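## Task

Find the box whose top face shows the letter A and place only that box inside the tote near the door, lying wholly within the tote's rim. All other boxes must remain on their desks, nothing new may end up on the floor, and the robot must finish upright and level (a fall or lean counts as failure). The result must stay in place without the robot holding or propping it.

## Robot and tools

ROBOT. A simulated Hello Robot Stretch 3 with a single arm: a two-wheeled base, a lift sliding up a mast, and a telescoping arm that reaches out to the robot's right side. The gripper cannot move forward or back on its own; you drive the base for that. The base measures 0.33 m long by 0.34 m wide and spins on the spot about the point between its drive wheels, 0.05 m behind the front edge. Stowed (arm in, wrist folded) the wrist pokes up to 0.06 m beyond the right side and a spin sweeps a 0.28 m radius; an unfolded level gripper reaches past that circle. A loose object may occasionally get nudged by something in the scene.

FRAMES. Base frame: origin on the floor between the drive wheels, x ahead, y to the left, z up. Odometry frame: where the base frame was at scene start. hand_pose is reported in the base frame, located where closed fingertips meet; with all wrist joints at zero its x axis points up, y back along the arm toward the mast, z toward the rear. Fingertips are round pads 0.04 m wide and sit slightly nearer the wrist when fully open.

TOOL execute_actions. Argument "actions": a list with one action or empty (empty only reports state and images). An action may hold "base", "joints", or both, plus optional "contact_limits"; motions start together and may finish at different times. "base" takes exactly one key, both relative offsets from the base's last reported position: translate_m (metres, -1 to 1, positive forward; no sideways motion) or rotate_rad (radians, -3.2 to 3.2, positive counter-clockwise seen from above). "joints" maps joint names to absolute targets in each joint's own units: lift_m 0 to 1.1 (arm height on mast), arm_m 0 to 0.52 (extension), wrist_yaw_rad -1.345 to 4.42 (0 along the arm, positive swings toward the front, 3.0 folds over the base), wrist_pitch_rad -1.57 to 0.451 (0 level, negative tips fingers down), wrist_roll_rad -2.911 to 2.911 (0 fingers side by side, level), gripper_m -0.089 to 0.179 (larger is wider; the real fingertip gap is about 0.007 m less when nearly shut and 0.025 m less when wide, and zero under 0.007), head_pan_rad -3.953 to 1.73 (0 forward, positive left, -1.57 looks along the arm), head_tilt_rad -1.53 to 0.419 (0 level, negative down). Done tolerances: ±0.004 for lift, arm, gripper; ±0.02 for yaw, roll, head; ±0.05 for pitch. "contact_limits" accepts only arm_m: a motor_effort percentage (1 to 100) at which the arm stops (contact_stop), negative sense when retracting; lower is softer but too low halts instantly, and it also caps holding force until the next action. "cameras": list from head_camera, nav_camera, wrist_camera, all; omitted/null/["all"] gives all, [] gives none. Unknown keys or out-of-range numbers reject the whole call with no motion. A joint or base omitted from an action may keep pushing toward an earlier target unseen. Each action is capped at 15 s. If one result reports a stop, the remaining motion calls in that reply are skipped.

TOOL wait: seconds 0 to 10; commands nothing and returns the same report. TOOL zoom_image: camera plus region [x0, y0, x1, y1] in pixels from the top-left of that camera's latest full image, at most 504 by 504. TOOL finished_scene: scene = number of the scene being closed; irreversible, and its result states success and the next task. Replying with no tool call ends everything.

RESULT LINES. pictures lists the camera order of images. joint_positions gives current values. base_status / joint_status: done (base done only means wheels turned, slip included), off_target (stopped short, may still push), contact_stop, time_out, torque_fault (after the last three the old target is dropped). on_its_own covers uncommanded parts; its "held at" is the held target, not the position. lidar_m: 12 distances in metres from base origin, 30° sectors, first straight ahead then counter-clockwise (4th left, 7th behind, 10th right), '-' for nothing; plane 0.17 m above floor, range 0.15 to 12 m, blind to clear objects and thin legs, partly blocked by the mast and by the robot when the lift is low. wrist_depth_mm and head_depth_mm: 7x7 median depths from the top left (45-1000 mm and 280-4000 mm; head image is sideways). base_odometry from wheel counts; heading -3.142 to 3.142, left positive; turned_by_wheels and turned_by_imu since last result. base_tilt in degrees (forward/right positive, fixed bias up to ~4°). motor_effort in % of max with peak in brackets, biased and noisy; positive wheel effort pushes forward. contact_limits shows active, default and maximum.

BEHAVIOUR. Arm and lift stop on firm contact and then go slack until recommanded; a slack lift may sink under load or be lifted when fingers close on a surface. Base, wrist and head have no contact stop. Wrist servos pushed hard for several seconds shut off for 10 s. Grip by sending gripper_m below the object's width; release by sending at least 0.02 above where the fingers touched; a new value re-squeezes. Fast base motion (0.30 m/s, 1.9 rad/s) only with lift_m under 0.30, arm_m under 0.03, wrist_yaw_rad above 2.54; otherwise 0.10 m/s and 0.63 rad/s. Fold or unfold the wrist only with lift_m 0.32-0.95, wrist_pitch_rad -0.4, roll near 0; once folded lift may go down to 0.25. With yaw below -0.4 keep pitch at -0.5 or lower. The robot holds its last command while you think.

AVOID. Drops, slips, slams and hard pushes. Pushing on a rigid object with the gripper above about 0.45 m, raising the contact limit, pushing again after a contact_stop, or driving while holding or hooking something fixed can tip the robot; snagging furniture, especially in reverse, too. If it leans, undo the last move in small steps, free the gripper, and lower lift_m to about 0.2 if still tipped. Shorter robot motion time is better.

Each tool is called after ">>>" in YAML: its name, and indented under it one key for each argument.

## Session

>>> execute_actions:
  actions:
    - {"joints":{"head_tilt_rad":-0.6}}
  cameras: ["head_camera","nav_camera"]

>>> execute_actions:
  actions:
    - {"joints":{"head_pan_rad":-2}}
  cameras: ["head_camera","nav_camera"]

>>> execute_actions:
  actions:
    - {"joints":{"head_pan_rad":-3.9}}
  cameras: ["head_camera","nav_camera"]

Scene clock: 0.90 s.
base_odometry: x=+0.000 y=+0.000 heading=+0.000 (m, m, rad; odometry frame)
turned_by_wheels: +0.000 (rad since the last result)
turned_by_imu: +0.000 (rad since the last result)
base_tilt: forward=+0.2 right=-1.5 (deg)
lidar_m: 0.78 0.90 1.63 1.63 1.11 0.95 0.95 1.09 1.79 1.61 0.91 0.78
head_depth_mm: 622 675 735 808 898 1009 1151 / 636 693 756 835 927 1051 1205 / 651 706 779 858 967 1094 1235 / 669 729 798 884 991 1139 1262 / 684 751 827 913 1032 1182 1294 / 702 767 851 955 1080 1240 1297 / 721 791 877 983 1120 1305 1291
base_status: not commanded
joint_positions: lift_m=+0.366 arm_m=+0.000 wrist_yaw_rad=+3.118 wrist_pitch_rad=-0.554 wrist_roll_rad=+0.016 gripper_m=+0.037 head_pan_rad=+0.019 head_tilt_rad=-0.592
joint_status: all done
motor_effort: left_wheel=-1(1) right_wheel=+0(0) lift_m=+29(29) arm_m=+1(0) wrist_yaw_rad=+0(0) wrist_pitch_rad=+5(5) wrist_roll_rad=+0(0) gripper_m=+0(1) head_pan_rad=-1(1) head_tilt_rad=-3(21) (%)
hand_pose: x=-0.0165 y=+0.0600 z=+0.3499 quat_wxyz=(+0.203, +0.687, +0.184, +0.672) (m; base frame)
wrist_depth_mm: 908 - - - - - - / 904 - - - - - - / 923 896 - 938 918 913 887 / 772 759 752 758 745 733 732 / 641 645 634 636 660 625 621 / 555 561 560 560 - 553 547 / 483 496 - - 477 482 480
pictures: head_camera (sideways: a quarter turn clockwise sets it upright), nav_camera (sideways: a quarter turn counterclockwise sets it upright)
Images, in order (width x height): head_camera 896x504, nav_camera 672x504.

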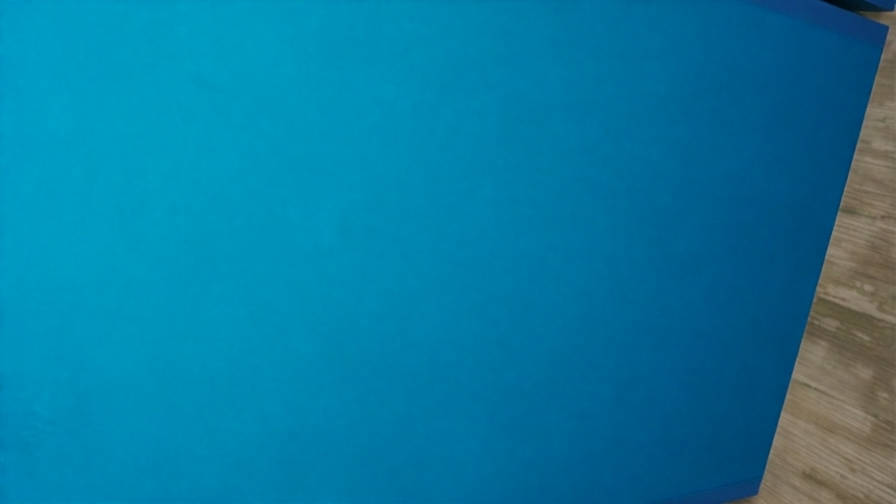

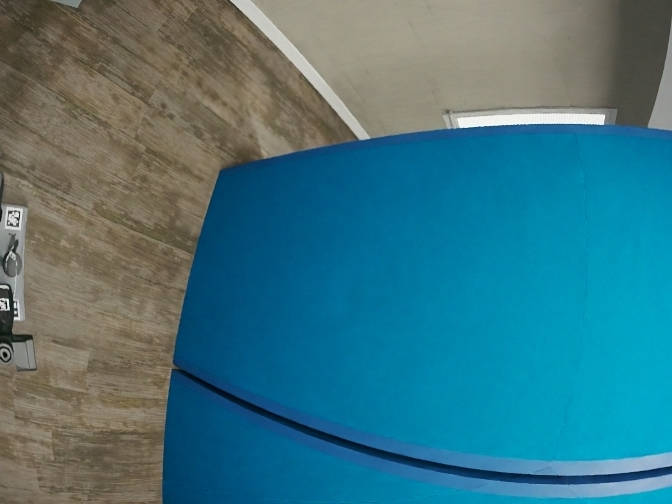

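Scene clock: 2.37 s.
base_odometry: x=+0.000 y=+0.000 heading=+0.000 (m, m, rad; odometry frame)
turned_by_wheels: +0.000 (rad since the last result)
turned_by_imu: +0.000 (rad since the last result)
base_tilt: forward=+0.2 right=-1.5 (deg)
lidar_m: 0.78 0.90 1.63 1.63 1.11 0.95 0.95 1.09 1.78 1.61 0.91 0.78
head_depth_mm: 1879 1968 1848 2077 1906 1553 1309 / 1929 2067 1755 2245 1855 1570 1312 / 1898 2026 1671 2375 1902 1554 1305 / 1847 2020 1641 2342 1905 1557 1310 / 1806 2003 1521 2343 1894 1550 1300 / 1777 1968 1605 2287 1874 1537 1304 / 1771 1917 1605 2267 1873 1529 1300
base_status: not commanded
joint_positions: lift_m=+0.366 arm_m=+0.000 wrist_yaw_rad=+3.118 wrist_pitch_rad=-0.554 wrist_roll_rad=+0.016 gripper_m=+0.037 head_pan_rad=-1.993 head_tilt_rad=-0.592
joint_status: all done
motor_effort: left_wheel=-1(1) right_wheel=+0(0) lift_m=+29(29) arm_m=+1(0) wrist_yaw_rad=+0(1) wrist_pitch_rad=+5(5) wrist_roll_rad=+0(0) gripper_m=+1(0) head_pan_rad=-4(41) head_tilt_rad=-2(3) (%)
hand_pose: x=-0.0165 y=+0.0600 z=+0.3499 quat_wxyz=(+0.203, +0.687, +0.184, +0.672) (m; base frame)
wrist_depth_mm: 901 - - - - - - / 917 - - - - - - / 897 931 - 930 919 917 926 / 747 756 772 758 757 743 751 / 651 640 637 639 653 628 635 / 564 553 559 566 - 539 548 / 487 501 - - 466 483 483
pictures: head_camera (sideways: a quarter turn clockwise sets it upright), nav_camera (sideways: a quarter turn counterclockwise sets it upright)
Images, in order (width x height): head_camera 896x504, nav_camera 672x504.

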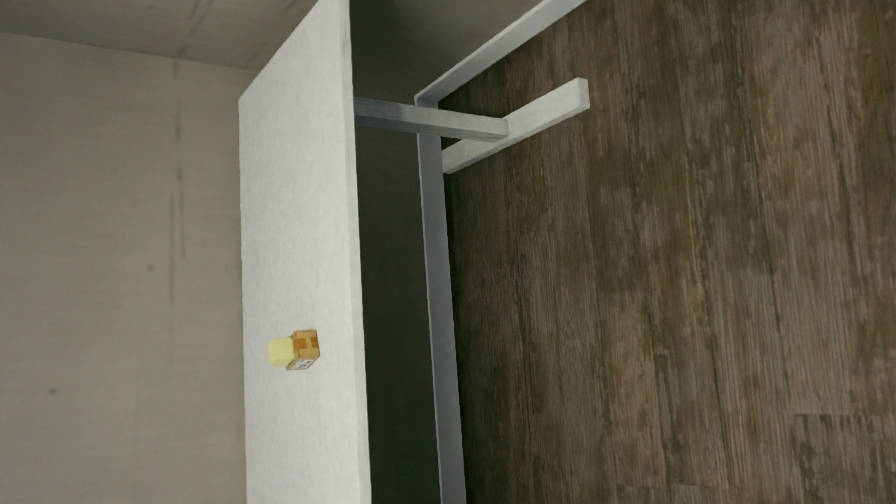

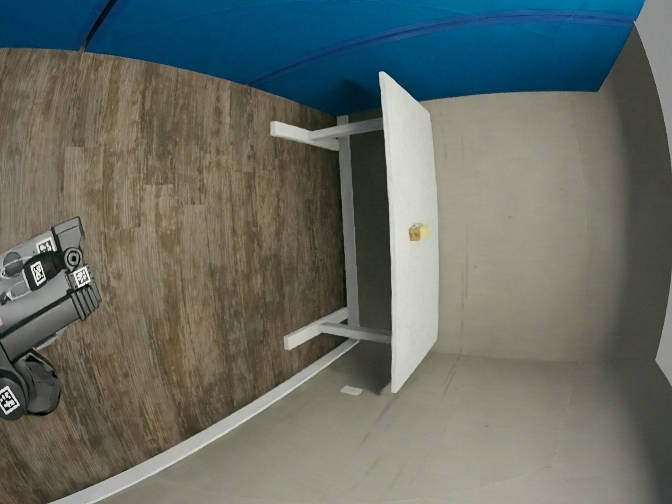

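Scene clock: 3.80 s.
base_odometry: x=+0.000 y=+0.000 heading=+0.000 (m, m, rad; odometry frame)
turned_by_wheels: +0.000 (rad since the last result)
turned_by_imu: +0.000 (rad since the last result)
base_tilt: forward=+0.2 right=-1.5 (deg)
lidar_m: 0.78 0.90 1.63 1.63 1.11 0.95 0.95 1.09 1.79 1.61 0.91 0.78
head_depth_mm: - - - - - - - / 1016 1116 1233 1379 - - - / 971 1068 1175 1327 1507 1566 1314 / 918 1006 1105 1233 1401 1511 1311 / 877 957 1047 1153 1308 1435 1302 / 838 912 994 1090 1216 1354 1304 / 805 867 946 1030 1147 1278 1304
base_status: not commanded
joint_positions: lift_m=+0.366 arm_m=+0.000 wrist_yaw_rad=+3.118 wrist_pitch_rad=-0.554 wrist_roll_rad=+0.016 gripper_m=+0.037 head_pan_rad=-3.893 head_tilt_rad=-0.592
joint_status: all done
motor_effort: left_wheel=-1(2) right_wheel=+0(0) lift_m=+29(29) arm_m=+1(1) wrist_yaw_rad=+0(0) wrist_pitch_rad=+5(5) wrist_roll_rad=+0(0) gripper_m=+2(1) head_pan_rad=-3(42) head_tilt_rad=-2(2) (%)
hand_pose: x=-0.0165 y=+0.0600 z=+0.3499 quat_wxyz=(+0.203, +0.687, +0.184, +0.672) (m; base frame)
wrist_depth_mm: 929 - - - - - - / 927 - - - - - - / 939 925 - 938 925 925 926 / 768 760 750 764 748 762 736 / 642 639 630 627 656 626 623 / 551 556 570 571 - 544 541 / 487 506 - - 478 488 483
pictures: head_camera (sideways: a quarter turn clockwise sets it upright), nav_camera (sideways: a quarter turn counterclockwise sets it upright)
Images, in order (width x height): head_camera 896x504, nav_camera 672x504.

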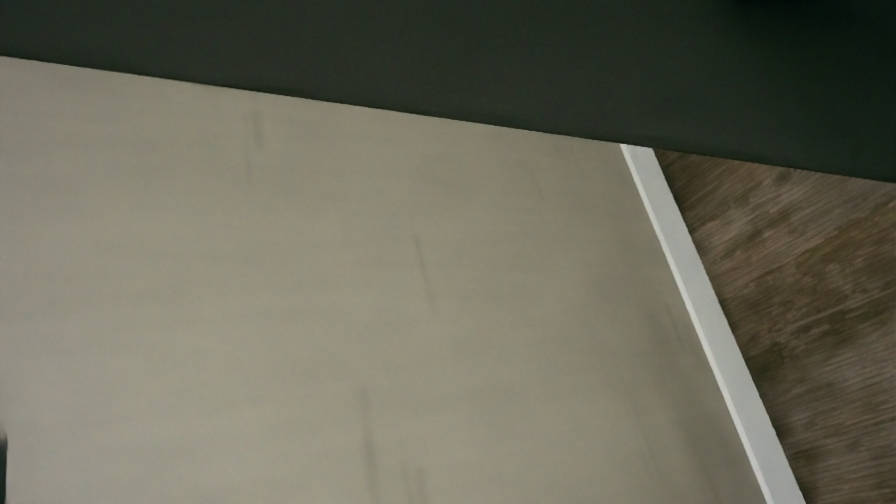

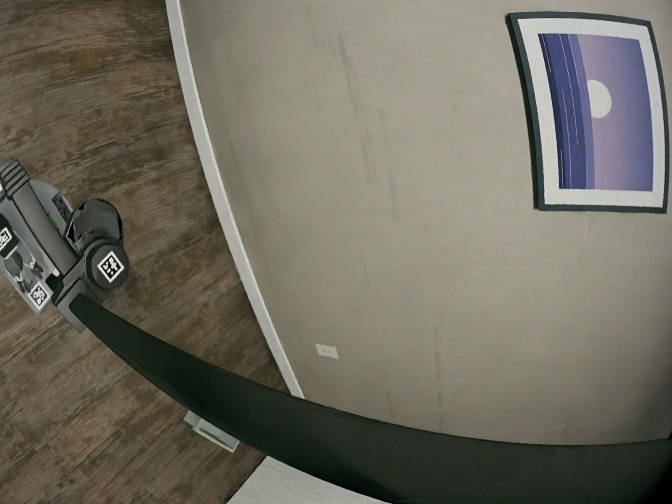

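>>> execute_actions:
  actions:
    - {"base":{"rotate_rad":0.9},"joints":{"lift_m":0.27,"wrist_pitch_rad":-0.4,"wrist_yaw_rad":3,"head_pan_rad":0,"head_tilt_rad":-0.9}}
  cameras: ["nav_camera"]

>>> execute_actions:
  actions:
    - {"base":{"translate_m":0.8}}
  cameras: ["nav_camera"]

Scene clock: 14.57 s.
base_odometry: x=+0.000 y=+0.000 heading=+0.900 (m, m, rad; odometry frame)
turned_by_wheels: +0.900 (rad since the last result)
turned_by_imu: +0.915 (rad since the last result)
base_tilt: forward=+0.2 right=-1.5 (deg)
lidar_m: 1.64 1.63 1.23 0.96 0.95 1.01 1.51 1.76 1.01 0.80 0.78 0.84
head_depth_mm: 1912 2213 2032 1469 1447 1300 1159 / 1812 2111 2028 1699 1477 1291 1157 / 1742 1992 2022 1687 1465 1289 1147 / 1650 1890 1997 1694 1468 1290 1150 / 1592 1820 1957 1695 1451 1281 1150 / 1524 1734 1912 1675 1469 1282 1147 / 1460 1621 1858 1668 1460 1284 1149
base_status: done
joint_positions: lift_m=+0.270 arm_m=+0.000 wrist_yaw_rad=+3.002 wrist_pitch_rad=-0.420 wrist_roll_rad=+0.016 gripper_m=+0.037 head_pan_rad=-0.007 head_tilt_rad=-0.889
joint_status: all done
motor_effort: left_wheel=-4(10) right_wheel=+3(8) lift_m=+22(26) arm_m=+1(1) wrist_yaw_rad=-3(4) wrist_pitch_rad=+8(10) wrist_roll_rad=+0(0) gripper_m=+0(0) head_pan_rad=+3(42) head_tilt_rad=-3(17) (%)
hand_pose: x=+0.0099 y=+0.0768 z=+0.2825 quat_wxyz=(+0.196, +0.705, +0.098, +0.674) (m; base frame)
wrist_depth_mm: 715 - 944 - - - - / 767 - 974 - - - - / 805 849 - - - 906 887 / 777 757 758 768 744 735 757 / 610 610 633 610 638 601 605 / 520 510 - 525 - 503 504 / 453 - - - 421 430 431
pictures: nav_camera (sideways: a quarter turn counterclockwise sets it upright)
Images, in order (width x height): nav_camera 672x504.

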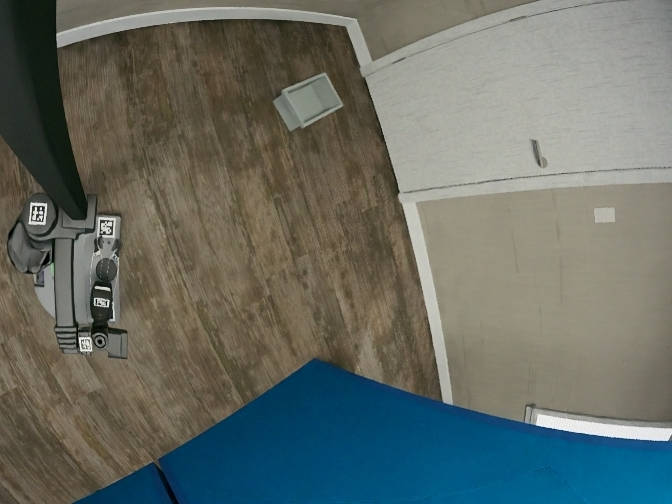

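Scene clock: 19.03 s.
base_odometry: x=+0.498 y=+0.626 heading=+0.900 (m, m, rad; odometry frame)
turned_by_wheels: +0.000 (rad since the last result)
turned_by_imu: +0.008 (rad since the last result)
base_tilt: forward=+0.2 right=-1.5 (deg)
lidar_m: 0.94 0.90 0.97 1.29 1.28 1.37 2.04 1.28 0.59 0.46 0.46 1.19
head_depth_mm: 1041 1210 1458 1676 1475 1301 1156 / 993 1159 1374 1624 1467 1290 1151 / 942 1094 1285 1563 1463 1298 1149 / 901 1039 1214 1472 1476 1292 1152 / 874 989 1158 1388 1447 1282 1149 / 834 946 1099 1301 1438 1282 1150 / 801 910 1037 1218 1401 1271 1144
base_status: done
joint_positions: lift_m=+0.270 arm_m=+0.000 wrist_yaw_rad=+3.002 wrist_pitch_rad=-0.420 wrist_roll_rad=+0.016 gripper_m=+0.037 head_pan_rad=-0.007 head_tilt_rad=-0.890
joint_status: not commanded
motor_effort: left_wheel=-5(10) right_wheel=+3(8) lift_m=+21(22) arm_m=+1(0) wrist_yaw_rad=-2(3) wrist_pitch_rad=+8(8) wrist_roll_rad=+0(0) gripper_m=+1(1) head_pan_rad=+3(4) head_tilt_rad=-3(3) (%)
hand_pose: x=+0.0100 y=+0.0768 z=+0.2826 quat_wxyz=(+0.196, +0.705, +0.097, +0.674) (m; base frame)
wrist_depth_mm: 933 - - - - 886 734 / - - - - - 934 736 / - - 837 878 - 928 794 / 765 776 777 745 762 758 760 / 615 606 633 607 626 594 602 / 515 503 - 529 - 497 503 / 455 - - - 418 432 426
pictures: nav_camera (sideways: a quarter turn counterclockwise sets it upright)
Images, in order (width x height): nav_camera 672x504.

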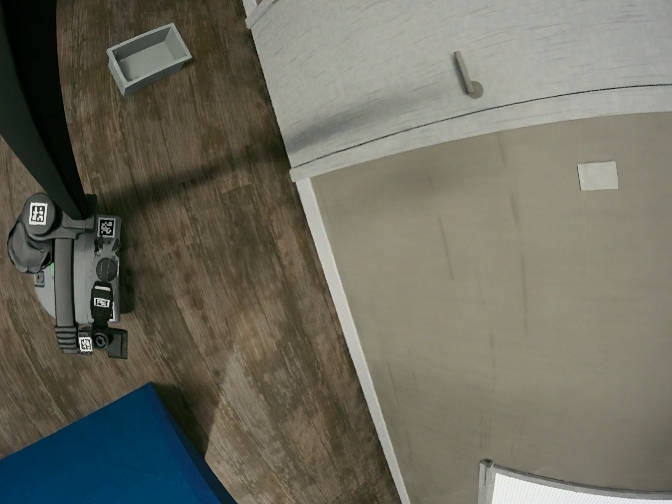

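>>> execute_actions:
  actions:
    - {"base":{"translate_m":0.5}}
  cameras: []

>>> execute_actions:
  actions:
    - {"base":{"rotate_rad":-1.13},"joints":{"head_tilt_rad":-0.5}}
  cameras: ["nav_camera"]

>>> execute_actions:
  actions:
    - {"base":{"translate_m":1},"joints":{"head_pan_rad":-0.4}}
  cameras: ["nav_camera","head_camera"]

Scene clock: 28.37 s.
base_odometry: x=+0.809 y=+1.018 heading=+0.899 (m, m, rad; odometry frame)
turned_by_wheels: +0.000 (rad since the last result)
turned_by_imu: +0.006 (rad since the last result)
base_tilt: forward=+0.2 right=-1.5 (deg)
lidar_m: 0.48 0.47 0.50 0.72 1.48 1.58 2.37 0.71 0.56 0.79 1.29 0.60
head_depth_mm: 500 583 703 887 1203 1286 1151 / 475 552 661 818 1079 1278 1146 / 455 525 623 759 974 1245 1156 / 437 501 588 710 893 1202 1155 / 418 479 557 666 826 1087 1139 / 402 456 528 624 763 979 1150 / 387 438 503 590 715 906 1116
base_status: done
joint_positions: lift_m=+0.270 arm_m=+0.000 wrist_yaw_rad=+3.002 wrist_pitch_rad=-0.420 wrist_roll_rad=+0.016 gripper_m=+0.037 head_pan_rad=-0.007 head_tilt_rad=-0.890
joint_status: not commanded
motor_effort: left_wheel=-5(7) right_wheel=+4(10) lift_m=+21(22) arm_m=+1(0) wrist_yaw_rad=-2(3) wrist_pitch_rad=+8(8) wrist_roll_rad=+1(1) gripper_m=+1(0) head_pan_rad=+2(3) head_tilt_rad=-3(3) (%)
hand_pose: x=+0.0101 y=+0.0768 z=+0.2826 quat_wxyz=(+0.196, +0.705, +0.097, +0.674) (m; base frame)
wrist_depth_mm: - - - 834 594 452 394 / - - - 896 618 473 402 / 800 794 - 915 664 498 421 / 756 769 770 746 689 530 433 / 614 616 651 598 612 559 449 / 513 517 - 521 - 500 458 / 450 - - - 422 424 430
pictures: none
No camera images: the call's "cameras" was empty. Leave "cameras" out to get every camera's image.

Scene clock: 30.33 s.
base_odometry: x=+0.809 y=+1.018 heading=-0.230 (m, m, rad; odometry frame)
turned_by_wheels: -1.130 (rad since the last result)
turned_by_imu: -1.146 (rad since the last result)
base_tilt: forward=+0.2 right=-1.5 (deg)
lidar_m: 1.64 0.65 0.48 0.47 0.49 0.66 1.47 1.54 2.15 0.90 0.56 0.72
head_depth_mm: 2836 2945 3296 2903 2141 1686 1395 / 2830 3030 3197 2901 2130 1693 1378 / 2798 3058 3321 2867 2100 1670 1386 / 2865 3087 3303 2871 2103 1674 1388 / 2840 3035 3262 2827 2105 1662 1381 / 2054 2079 2150 2188 2017 1653 1376 / 1383 1413 1435 1506 1524 1513 1348
base_status: done
joint_positions: lift_m=+0.270 arm_m=+0.000 wrist_yaw_rad=+3.002 wrist_pitch_rad=-0.420 wrist_roll_rad=+0.016 gripper_m=+0.037 head_pan_rad=-0.007 head_tilt_rad=-0.507
joint_status: all done
motor_effort: left_wheel=+1(8) right_wheel=-4(7) lift_m=+22(22) arm_m=+0(0) wrist_yaw_rad=-2(2) wrist_pitch_rad=+7(8) wrist_roll_rad=+0(0) gripper_m=+0(1) head_pan_rad=+3(2) head_tilt_rad=+2(16) (%)
hand_pose: x=+0.0101 y=+0.0768 z=+0.2826 quat_wxyz=(+0.196, +0.705, +0.097, +0.674) (m; base frame)
wrist_depth_mm: 414 - 450 454 480 481 501 / 442 - 489 496 513 526 536 / 479 487 533 544 549 568 591 / 524 521 581 586 608 609 637 / 567 566 606 607 615 599 592 / 513 516 - 518 - 511 499 / 448 - - - 424 428 428
pictures: nav_camera (sideways: a quarter turn counterclockwise sets it upright)
Images, in order (width x height): nav_camera 672x504.

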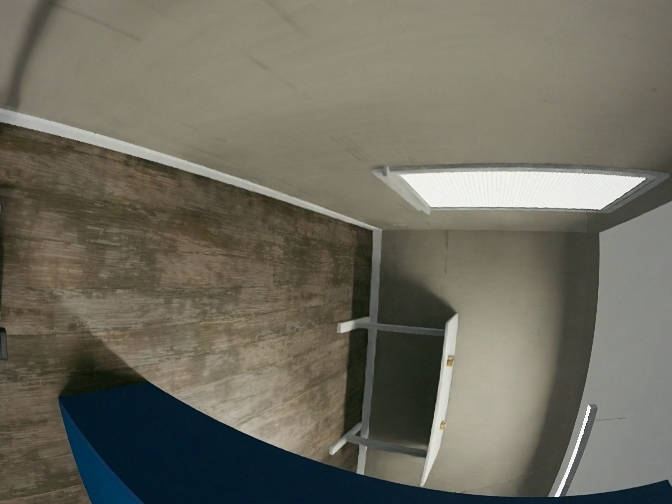

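Scene clock: 35.27 s.
base_odometry: x=+1.782 y=+0.790 heading=-0.230 (m, m, rad; odometry frame)
turned_by_wheels: +0.000 (rad since the last result)
turned_by_imu: +0.011 (rad since the last result)
base_tilt: forward=+0.2 right=-1.5 (deg)
lidar_m: 1.47 0.59 0.44 0.43 0.46 0.64 1.92 0.72 0.60 1.43 2.51 1.91
head_depth_mm: 2345 2452 2777 2892 2116 1696 1391 / 2242 2335 2637 2805 2159 1692 1390 / 2165 2330 2550 2708 2119 1693 1390 / 2120 2216 2465 2618 2104 1683 1389 / 2031 2142 1973 2487 2107 1673 1383 / 1982 2099 2272 2474 2095 1657 1375 / 1910 2055 2220 2386 2101 1657 1368
base_status: done
joint_positions: lift_m=+0.270 arm_m=+0.000 wrist_yaw_rad=+3.002 wrist_pitch_rad=-0.420 wrist_roll_rad=+0.016 gripper_m=+0.037 head_pan_rad=-0.393 head_tilt_rad=-0.506
joint_status: all done
motor_effort: left_wheel=+1(9) right_wheel=-3(5) lift_m=+21(21) arm_m=+0(1) wrist_yaw_rad=-2(2) wrist_pitch_rad=+8(8) wrist_roll_rad=+0(0) gripper_m=+0(0) head_pan_rad=-4(27) head_tilt_rad=+2(2) (%)
hand_pose: x=+0.0101 y=+0.0768 z=+0.2826 quat_wxyz=(+0.196, +0.705, +0.097, +0.674) (m; base frame)
wrist_depth_mm: 403 - 423 432 444 448 456 / 429 - 458 469 472 491 497 / 469 475 498 498 515 535 536 / 509 519 542 544 565 578 584 / 532 547 567 588 587 599 601 / 515 512 - 525 - 509 506 / 442 - - - 418 436 433
pictures: head_camera (sideways: a quarter turn clockwise sets it upright), nav_camera (sideways: a quarter turn counterclockwise sets it upright)
Images, in order (width x height): head_camera 896x504, nav_camera 672x504.

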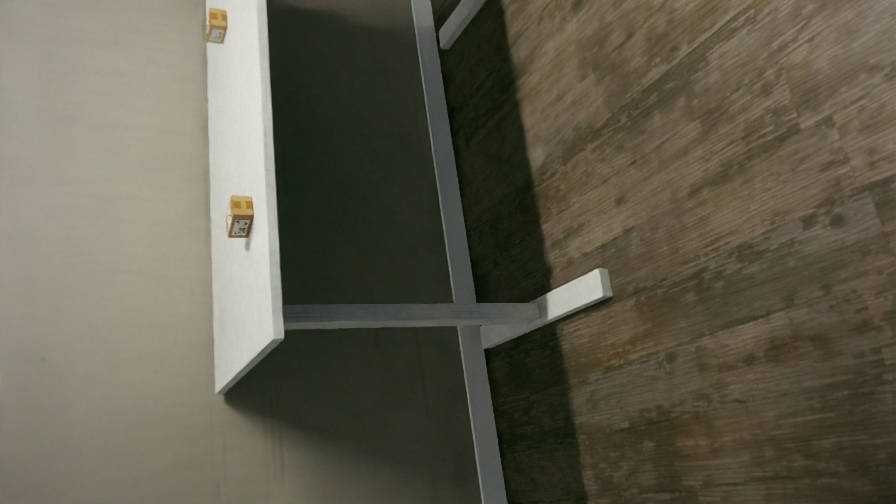

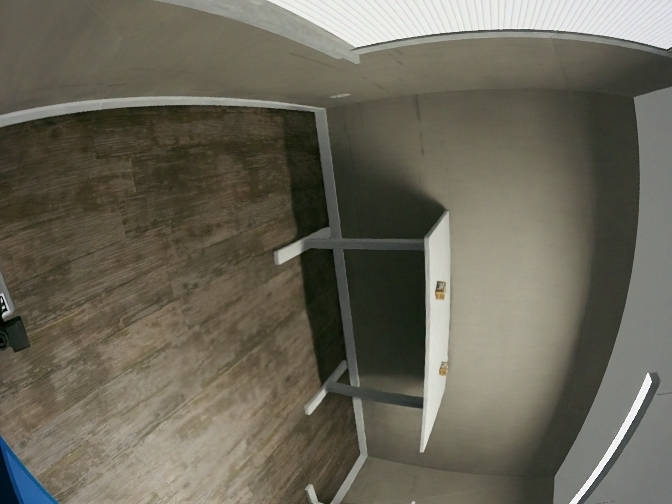

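A taller desk, and another one seems to be further right.

>>> execute_actions:
  actions:
    - {"base":{"rotate_rad":-0.75},"joints":{"head_pan_rad":0.25}}
  cameras: []

>>> execute_actions:
  actions:
    - {"base":{"translate_m":1}}
  cameras: ["nav_camera","head_camera"]

Scene clock: 42.00 s.
base_odometry: x=+1.782 y=+0.790 heading=-0.980 (m, m, rad; odometry frame)
turned_by_wheels: -0.750 (rad since the last result)
turned_by_imu: -0.760 (rad since the last result)
base_tilt: forward=+0.2 right=-1.5 (deg)
lidar_m: 2.51 1.91 0.77 0.48 0.43 0.44 0.53 1.01 2.48 0.60 1.43 2.70
head_depth_mm: 2546 2666 2980 2609 2144 1695 1405 / 2436 2542 2902 2967 2144 1694 1394 / 2294 2370 2732 2866 2123 1680 1395 / 2221 2287 2609 2716 2120 1664 1377 / 2124 2248 2443 2605 2083 1665 1365 / 2041 2136 2279 2458 2098 1663 1385 / 1948 2079 2234 2423 2092 1650 1373
base_status: done
joint_positions: lift_m=+0.270 arm_m=+0.000 wrist_yaw_rad=+3.002 wrist_pitch_rad=-0.420 wrist_roll_rad=+0.016 gripper_m=+0.037 head_pan_rad=+0.243 head_tilt_rad=-0.506
joint_status: all done
motor_effort: left_wheel=+2(8) right_wheel=-4(8) lift_m=+22(22) arm_m=+1(1) wrist_yaw_rad=-2(2) wrist_pitch_rad=+8(8) wrist_roll_rad=+0(0) gripper_m=+0(1) head_pan_rad=+3(35) head_tilt_rad=+2(2) (%)
hand_pose: x=+0.0101 y=+0.0768 z=+0.2826 quat_wxyz=(+0.196, +0.705, +0.097, +0.674) (m; base frame)
wrist_depth_mm: 342 - 508 621 867 - - / 358 - 533 655 978 - - / 373 415 572 728 976 - 973 / 391 433 613 712 742 748 754 / 406 467 619 614 630 606 594 / 416 482 - 516 - 506 506 / 424 - - - 421 430 428
pictures: none
No camera images: the call's "cameras" was empty. Leave "cameras" out to get every camera's image.

Scene clock: 46.93 s.
base_odometry: x=+2.339 y=-0.041 heading=-0.980 (m, m, rad; odometry frame)
turned_by_wheels: +0.000 (rad since the last result)
turned_by_imu: +0.011 (rad since the last result)
base_tilt: forward=+0.3 right=-1.5 (deg)
lidar_m: 1.52 1.53 1.09 1.19 1.08 1.08 1.32 1.04 1.33 1.29 1.95 2.26
head_depth_mm: 1678 1850 1229 1589 1785 1688 1382 / 1614 1741 1204 2097 2128 1690 1390 / 1529 1644 1198 1993 2065 1674 1380 / 1466 1557 1189 1854 1996 1678 1380 / 1397 1513 1177 898 1929 1672 1377 / 1348 1440 1169 891 1816 1680 1375 / 1286 1370 1154 834 1726 1646 1371
base_status: done
joint_positions: lift_m=+0.270 arm_m=+0.000 wrist_yaw_rad=+3.002 wrist_pitch_rad=-0.420 wrist_roll_rad=+0.016 gripper_m=+0.037 head_pan_rad=+0.243 head_tilt_rad=-0.506
joint_status: not commanded
motor_effort: left_wheel=+1(9) right_wheel=-3(7) lift_m=+22(22) arm_m=+0(1) wrist_yaw_rad=-1(2) wrist_pitch_rad=+8(8) wrist_roll_rad=+0(1) gripper_m=+1(1) head_pan_rad=+3(3) head_tilt_rad=+2(1) (%)
hand_pose: x=+0.0101 y=+0.0768 z=+0.2826 quat_wxyz=(+0.196, +0.705, +0.097, +0.674) (m; base frame)
wrist_depth_mm: 811 - - - - - - / 849 - - - - - - / 864 918 - - - 939 980 / 770 773 765 762 762 741 748 / 609 612 643 619 630 603 594 / 511 521 - 520 - 509 505 / 449 - - - 424 432 427
pictures: head_camera (sideways: a quarter turn clockwise sets it upright), nav_camera (sideways: a quarter turn counterclockwise sets it upright)
Images, in order (width x height): head_camera 896x504, nav_camera 672x504.

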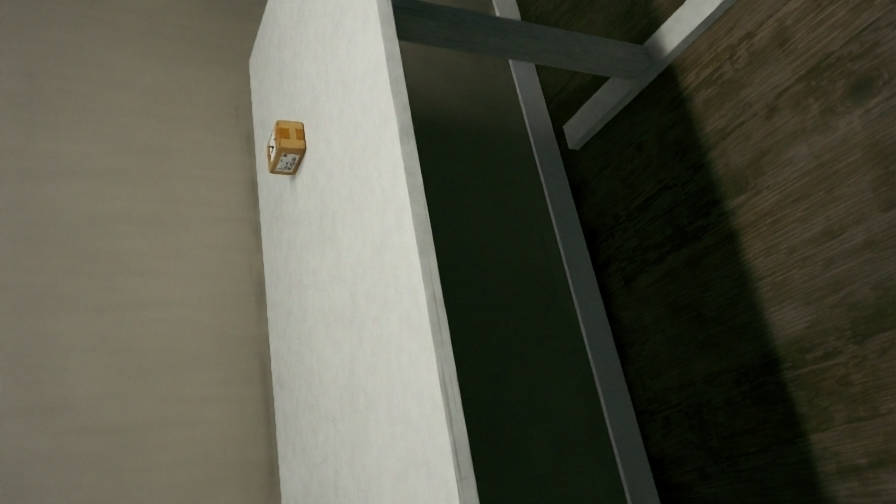

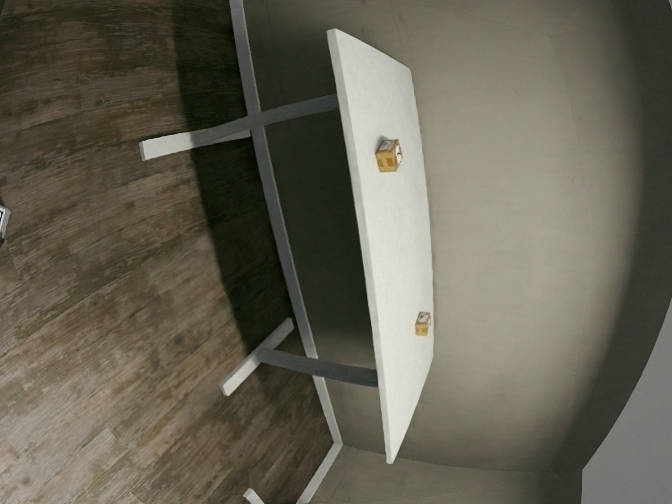

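>>> zoom_image:
  camera: "head_camera"
  region: [250,110,330,190]

>>> execute_actions:
  actions:
    - {"joints":{"head_pan_rad":0.75}}
  cameras: ["head_camera"]

>>> execute_actions:
  actions:
    - {"joints":{"head_pan_rad":-0.75}}
  cameras: ["head_camera","nav_camera"]

Region (250, 110, 330, 190) of head_camera's 896x504 image, scaled by 6.300, with more detail than that image has.

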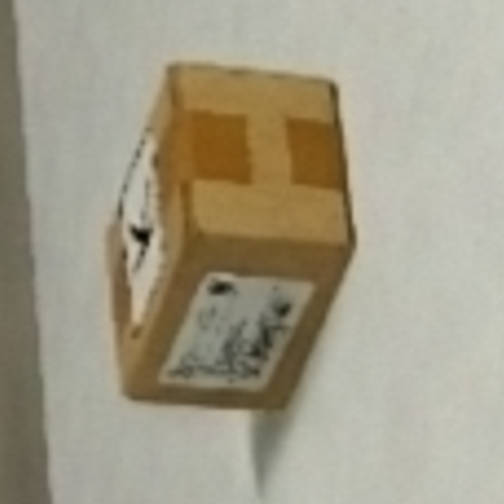

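Scene clock: 53.07 s.
base_odometry: x=+2.339 y=-0.041 heading=-0.980 (m, m, rad; odometry frame)
turned_by_wheels: +0.000 (rad since the last result)
turned_by_imu: +0.001 (rad since the last result)
base_tilt: forward=+0.2 right=-1.5 (deg)
lidar_m: 1.52 1.53 1.09 1.19 1.07 1.08 1.32 1.04 1.33 1.28 1.96 2.27
head_depth_mm: 1287 1399 1225 863 1784 1686 1394 / 1296 1396 1214 862 1804 1705 1390 / 1298 1403 1194 859 1821 1689 1385 / 1302 1409 1184 899 1819 1678 1383 / 1317 1415 1172 897 1741 1580 1345 / 1315 1415 1472 889 1852 1660 1386 / 1323 1423 1542 1665 1850 1657 1369
base_status: not commanded
joint_positions: lift_m=+0.270 arm_m=+0.000 wrist_yaw_rad=+3.002 wrist_pitch_rad=-0.420 wrist_roll_rad=+0.016 gripper_m=+0.037 head_pan_rad=+0.743 head_tilt_rad=-0.506
joint_status: all done
motor_effort: left_wheel=+1(1) right_wheel=-3(4) lift_m=+22(22) arm_m=+1(0) wrist_yaw_rad=-2(2) wrist_pitch_rad=+8(8) wrist_roll_rad=+1(0) gripper_m=+1(1) head_pan_rad=+2(29) head_tilt_rad=+2(2) (%)
hand_pose: x=+0.0101 y=+0.0768 z=+0.2826 quat_wxyz=(+0.196, +0.705, +0.097, +0.674) (m; base frame)
wrist_depth_mm: 821 - - - - - - / 858 - - - - - - / 892 969 - - - 945 999 / 770 749 753 764 738 762 721 / 625 615 636 600 642 601 602 / 521 509 - 525 - 512 500 / 450 - - - 423 430 420
pictures: head_camera (sideways: a quarter turn clockwise sets it upright)
Images, in order (width x height): head_camera 896x504.

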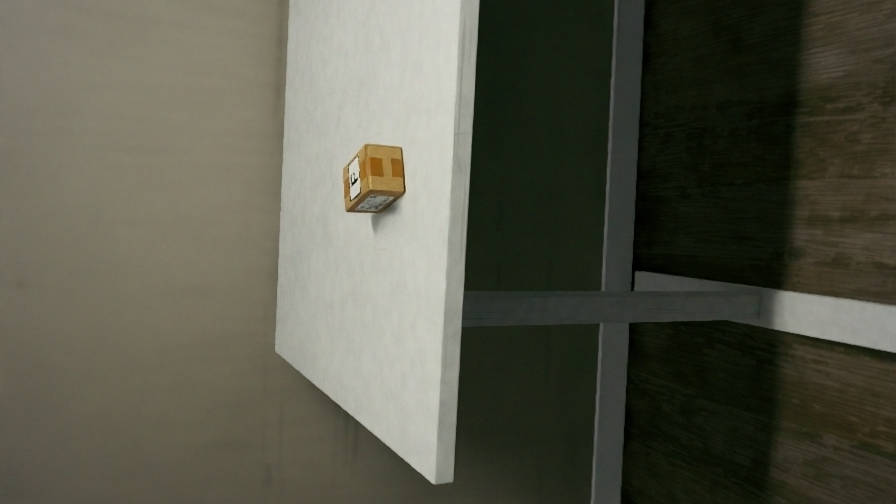

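Scene clock: 54.33 s.
base_odometry: x=+2.339 y=-0.041 heading=-0.980 (m, m, rad; odometry frame)
turned_by_wheels: +0.000 (rad since the last result)
turned_by_imu: +0.000 (rad since the last result)
base_tilt: forward=+0.2 right=-1.5 (deg)
lidar_m: 1.52 1.53 1.09 1.19 1.08 1.08 1.32 1.04 1.33 1.29 1.96 2.26
head_depth_mm: 2283 2377 2538 2748 2134 1690 1403 / 2286 2378 2601 2655 2134 1695 1395 / 2302 2380 2671 2821 2097 1685 1387 / 2348 2431 2702 2854 2117 1670 1386 / 2371 2465 2754 2689 2109 1681 1384 / 2370 2576 2840 2864 2102 1657 1374 / 2403 2602 2821 2818 2091 1660 1369
base_status: not commanded
joint_positions: lift_m=+0.270 arm_m=+0.000 wrist_yaw_rad=+3.002 wrist_pitch_rad=-0.420 wrist_roll_rad=+0.016 gripper_m=+0.037 head_pan_rad=-0.743 head_tilt_rad=-0.506
joint_status: all done
motor_effort: left_wheel=+0(1) right_wheel=-3(3) lift_m=+22(22) arm_m=+0(1) wrist_yaw_rad=-2(2) wrist_pitch_rad=+8(8) wrist_roll_rad=+1(0) gripper_m=+0(1) head_pan_rad=-3(46) head_tilt_rad=+2(2) (%)
hand_pose: x=+0.0101 y=+0.0768 z=+0.2826 quat_wxyz=(+0.196, +0.705, +0.097, +0.674) (m; base frame)
wrist_depth_mm: 815 - - - - - - / 846 - - - - - - / 889 993 - - - 958 973 / 755 760 770 745 760 751 762 / 624 631 641 603 632 593 595 / 514 513 - 529 - 498 499 / 451 - - - 421 432 430
pictures: head_camera (sideways: a quarter turn clockwise sets it upright), nav_camera (sideways: a quarter turn counterclockwise sets it upright)
Images, in order (width x height): head_camera 896x504, nav_camera 672x504.

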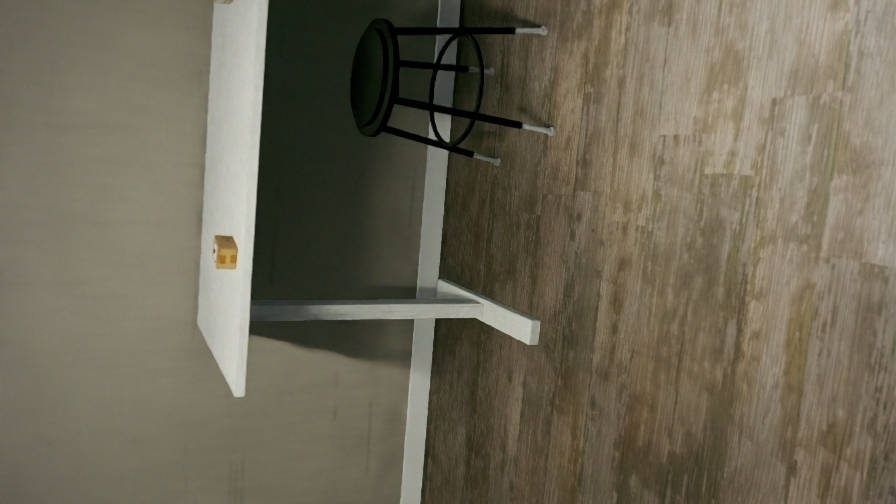

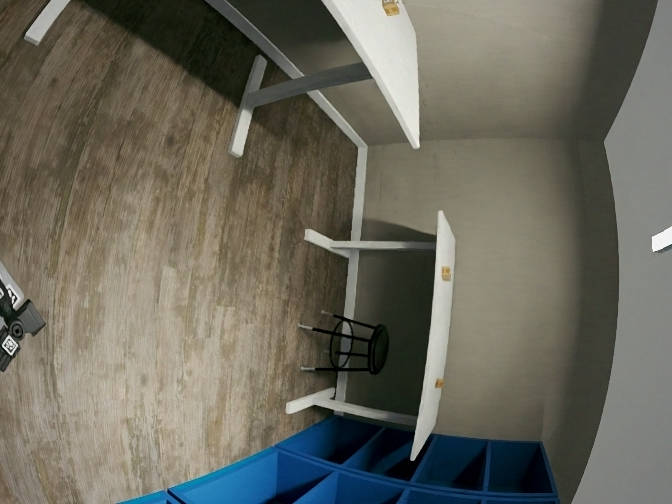

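One is F. Drive on to see the others.

>>> execute_actions:
  actions:
    - {"base":{"rotate_rad":-0.8},"joints":{"head_pan_rad":1.45}}
  cameras: []

>>> execute_actions:
  actions:
    - {"base":{"translate_m":0.75}}
  cameras: ["head_camera"]

>>> execute_actions:
  actions:
    - {"joints":{"head_pan_rad":-0.2}}
  cameras: ["head_camera"]

Scene clock: 63.53 s.
base_odometry: x=+2.339 y=-0.041 heading=-1.780 (m, m, rad; odometry frame)
turned_by_wheels: -0.800 (rad since the last result)
turned_by_imu: -0.811 (rad since the last result)
base_tilt: forward=+0.2 right=-1.5 (deg)
lidar_m: 1.96 1.52 1.57 1.09 1.43 1.10 1.08 1.14 1.65 1.04 1.29 1.99
head_depth_mm: 1333 1436 1221 920 1890 1690 1402 / 1329 1434 1202 916 1850 1682 1388 / 1328 1415 1203 912 1848 1669 1391 / 1307 1411 1187 882 1840 1658 1394 / 1311 1402 1186 900 1799 1615 1382 / 1281 1396 1177 893 1773 1611 1380 / 1292 1391 1454 886 1791 1655 1382
base_status: done
joint_positions: lift_m=+0.270 arm_m=+0.000 wrist_yaw_rad=+3.002 wrist_pitch_rad=-0.420 wrist_roll_rad=+0.016 gripper_m=+0.037 head_pan_rad=+1.443 head_tilt_rad=-0.506
joint_status: all done
motor_effort: left_wheel=+1(8) right_wheel=-4(9) lift_m=+22(22) arm_m=+1(0) wrist_yaw_rad=-1(2) wrist_pitch_rad=+8(8) wrist_roll_rad=+1(1) gripper_m=+0(0) head_pan_rad=+3(42) head_tilt_rad=+2(2) (%)
hand_pose: x=+0.0101 y=+0.0768 z=+0.2826 quat_wxyz=(+0.196, +0.705, +0.097, +0.674) (m; base frame)
wrist_depth_mm: - - - - - - - / - - - - - - - / - - - - - - 989 / 770 769 770 772 758 725 734 / 621 602 618 608 630 607 603 / 514 506 - 522 - 511 507 / 452 - - - 417 433 426
pictures: none
No camera images: the call's "cameras" was empty. Leave "cameras" out to get every camera's image.

Scene clock: 67.83 s.
base_odometry: x=+2.184 y=-0.774 heading=-1.780 (m, m, rad; odometry frame)
turned_by_wheels: +0.000 (rad since the last result)
turned_by_imu: +0.008 (rad since the last result)
base_tilt: forward=+0.2 right=-1.5 (deg)
lidar_m: 1.23 1.95 1.05 1.48 1.57 1.86 1.82 1.94 1.37 1.09 1.45 1.23
head_depth_mm: 1281 1374 1222 824 1801 1688 1394 / 1268 1374 1207 817 1701 1424 1358 / 1279 1362 1207 811 1774 1677 1382 / 1261 1351 1106 810 1755 1666 1383 / 1261 1353 1183 802 1772 1678 1376 / 1251 1346 1169 798 1739 1658 1378 / 1245 1350 1167 790 1742 1650 1373
base_status: done
joint_positions: lift_m=+0.270 arm_m=+0.000 wrist_yaw_rad=+3.002 wrist_pitch_rad=-0.420 wrist_roll_rad=+0.016 gripper_m=+0.037 head_pan_rad=+1.443 head_tilt_rad=-0.506
joint_status: not commanded
motor_effort: left_wheel=+1(10) right_wheel=-4(6) lift_m=+22(21) arm_m=+0(1) wrist_yaw_rad=-2(2) wrist_pitch_rad=+7(8) wrist_roll_rad=+0(0) gripper_m=+0(0) head_pan_rad=+3(3) head_tilt_rad=+2(2) (%)
hand_pose: x=+0.0101 y=+0.0768 z=+0.2826 quat_wxyz=(+0.196, +0.705, +0.097, +0.674) (m; base frame)
wrist_depth_mm: - - - - - - - / - - - - - - - / - - - - 977 - 982 / 762 775 765 748 762 733 766 / 625 620 632 613 618 591 607 / 503 500 - 534 - 506 500 / 447 - - - 420 426 433
pictures: head_camera (sideways: a quarter turn clockwise sets it upright)
Images, in order (width x height): head_camera 896x504.

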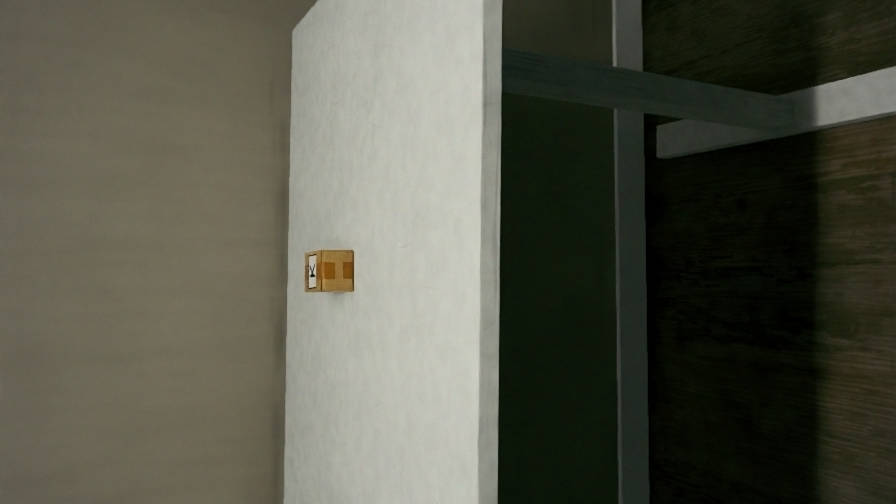

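Scene clock: 69.17 s.
base_odometry: x=+2.184 y=-0.774 heading=-1.780 (m, m, rad; odometry frame)
turned_by_wheels: +0.000 (rad since the last result)
turned_by_imu: +0.000 (rad since the last result)
base_tilt: forward=+0.2 right=-1.5 (deg)
lidar_m: 1.23 1.95 1.06 1.48 1.57 1.85 1.82 1.94 1.37 1.09 1.45 1.23
head_depth_mm: 1720 1844 1460 2205 1982 1701 1403 / 1704 1814 1446 2127 2050 1677 1396 / 1703 1806 1431 1646 1976 1688 1390 / 1674 1762 1414 2059 2048 1627 1379 / 1665 1744 1400 2121 2133 1683 1378 / 1630 1744 1385 2072 2081 1659 1379 / 1617 1716 1262 2048 2023 1645 1365
base_status: not commanded
joint_positions: lift_m=+0.270 arm_m=+0.000 wrist_yaw_rad=+3.002 wrist_pitch_rad=-0.420 wrist_roll_rad=+0.016 gripper_m=+0.037 head_pan_rad=-0.193 head_tilt_rad=-0.506
joint_status: all done
motor_effort: left_wheel=+1(1) right_wheel=-4(3) lift_m=+21(22) arm_m=+1(0) wrist_yaw_rad=-2(1) wrist_pitch_rad=+8(8) wrist_roll_rad=+0(0) gripper_m=+0(0) head_pan_rad=-4(41) head_tilt_rad=+2(2) (%)
hand_pose: x=+0.0101 y=+0.0768 z=+0.2826 quat_wxyz=(+0.196, +0.705, +0.097, +0.674) (m; base frame)
wrist_depth_mm: - - - - - - - / - - - - - - - / - - - - 977 - 962 / 766 767 770 766 747 759 744 / 604 614 637 606 638 606 599 / 509 509 - 522 - 501 497 / 451 - - - 425 426 435
pictures: head_camera (sideways: a quarter turn clockwise sets it upright)
Images, in order (width x height): head_camera 896x504.

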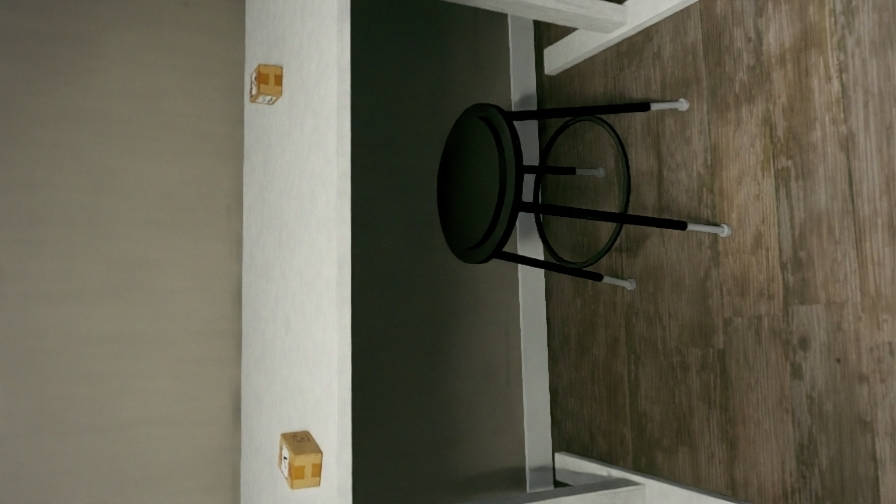

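>>> zoom_image:
  camera: "head_camera"
  region: [230,50,300,120]

>>> zoom_image:
  camera: "head_camera"
  region: [260,425,335,500]

Region (230, 50, 300, 120) of head_camera's 896x504 image, scaled by 7.200, with more detail than that image has.

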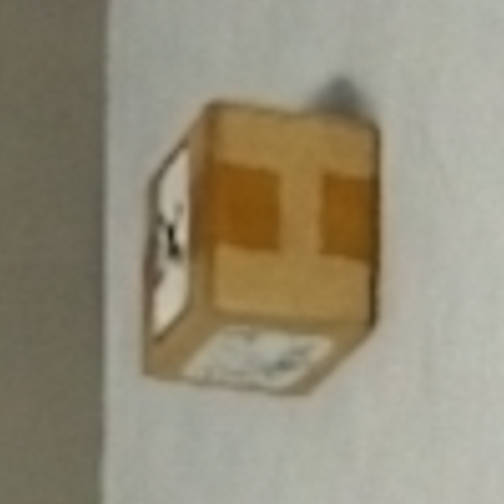

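Region (260, 425, 335, 500) of head_camera's 896x504 image, scaled by 6.720, with more detail than that image has.

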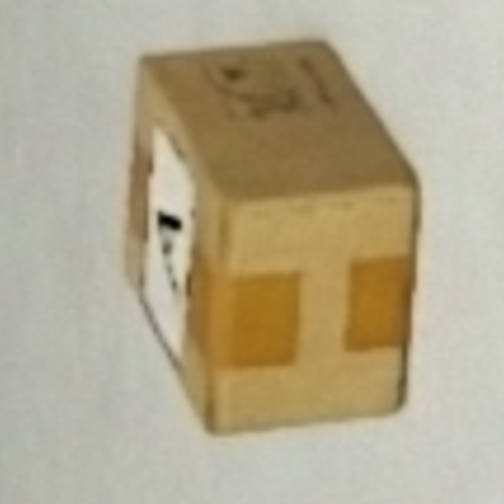

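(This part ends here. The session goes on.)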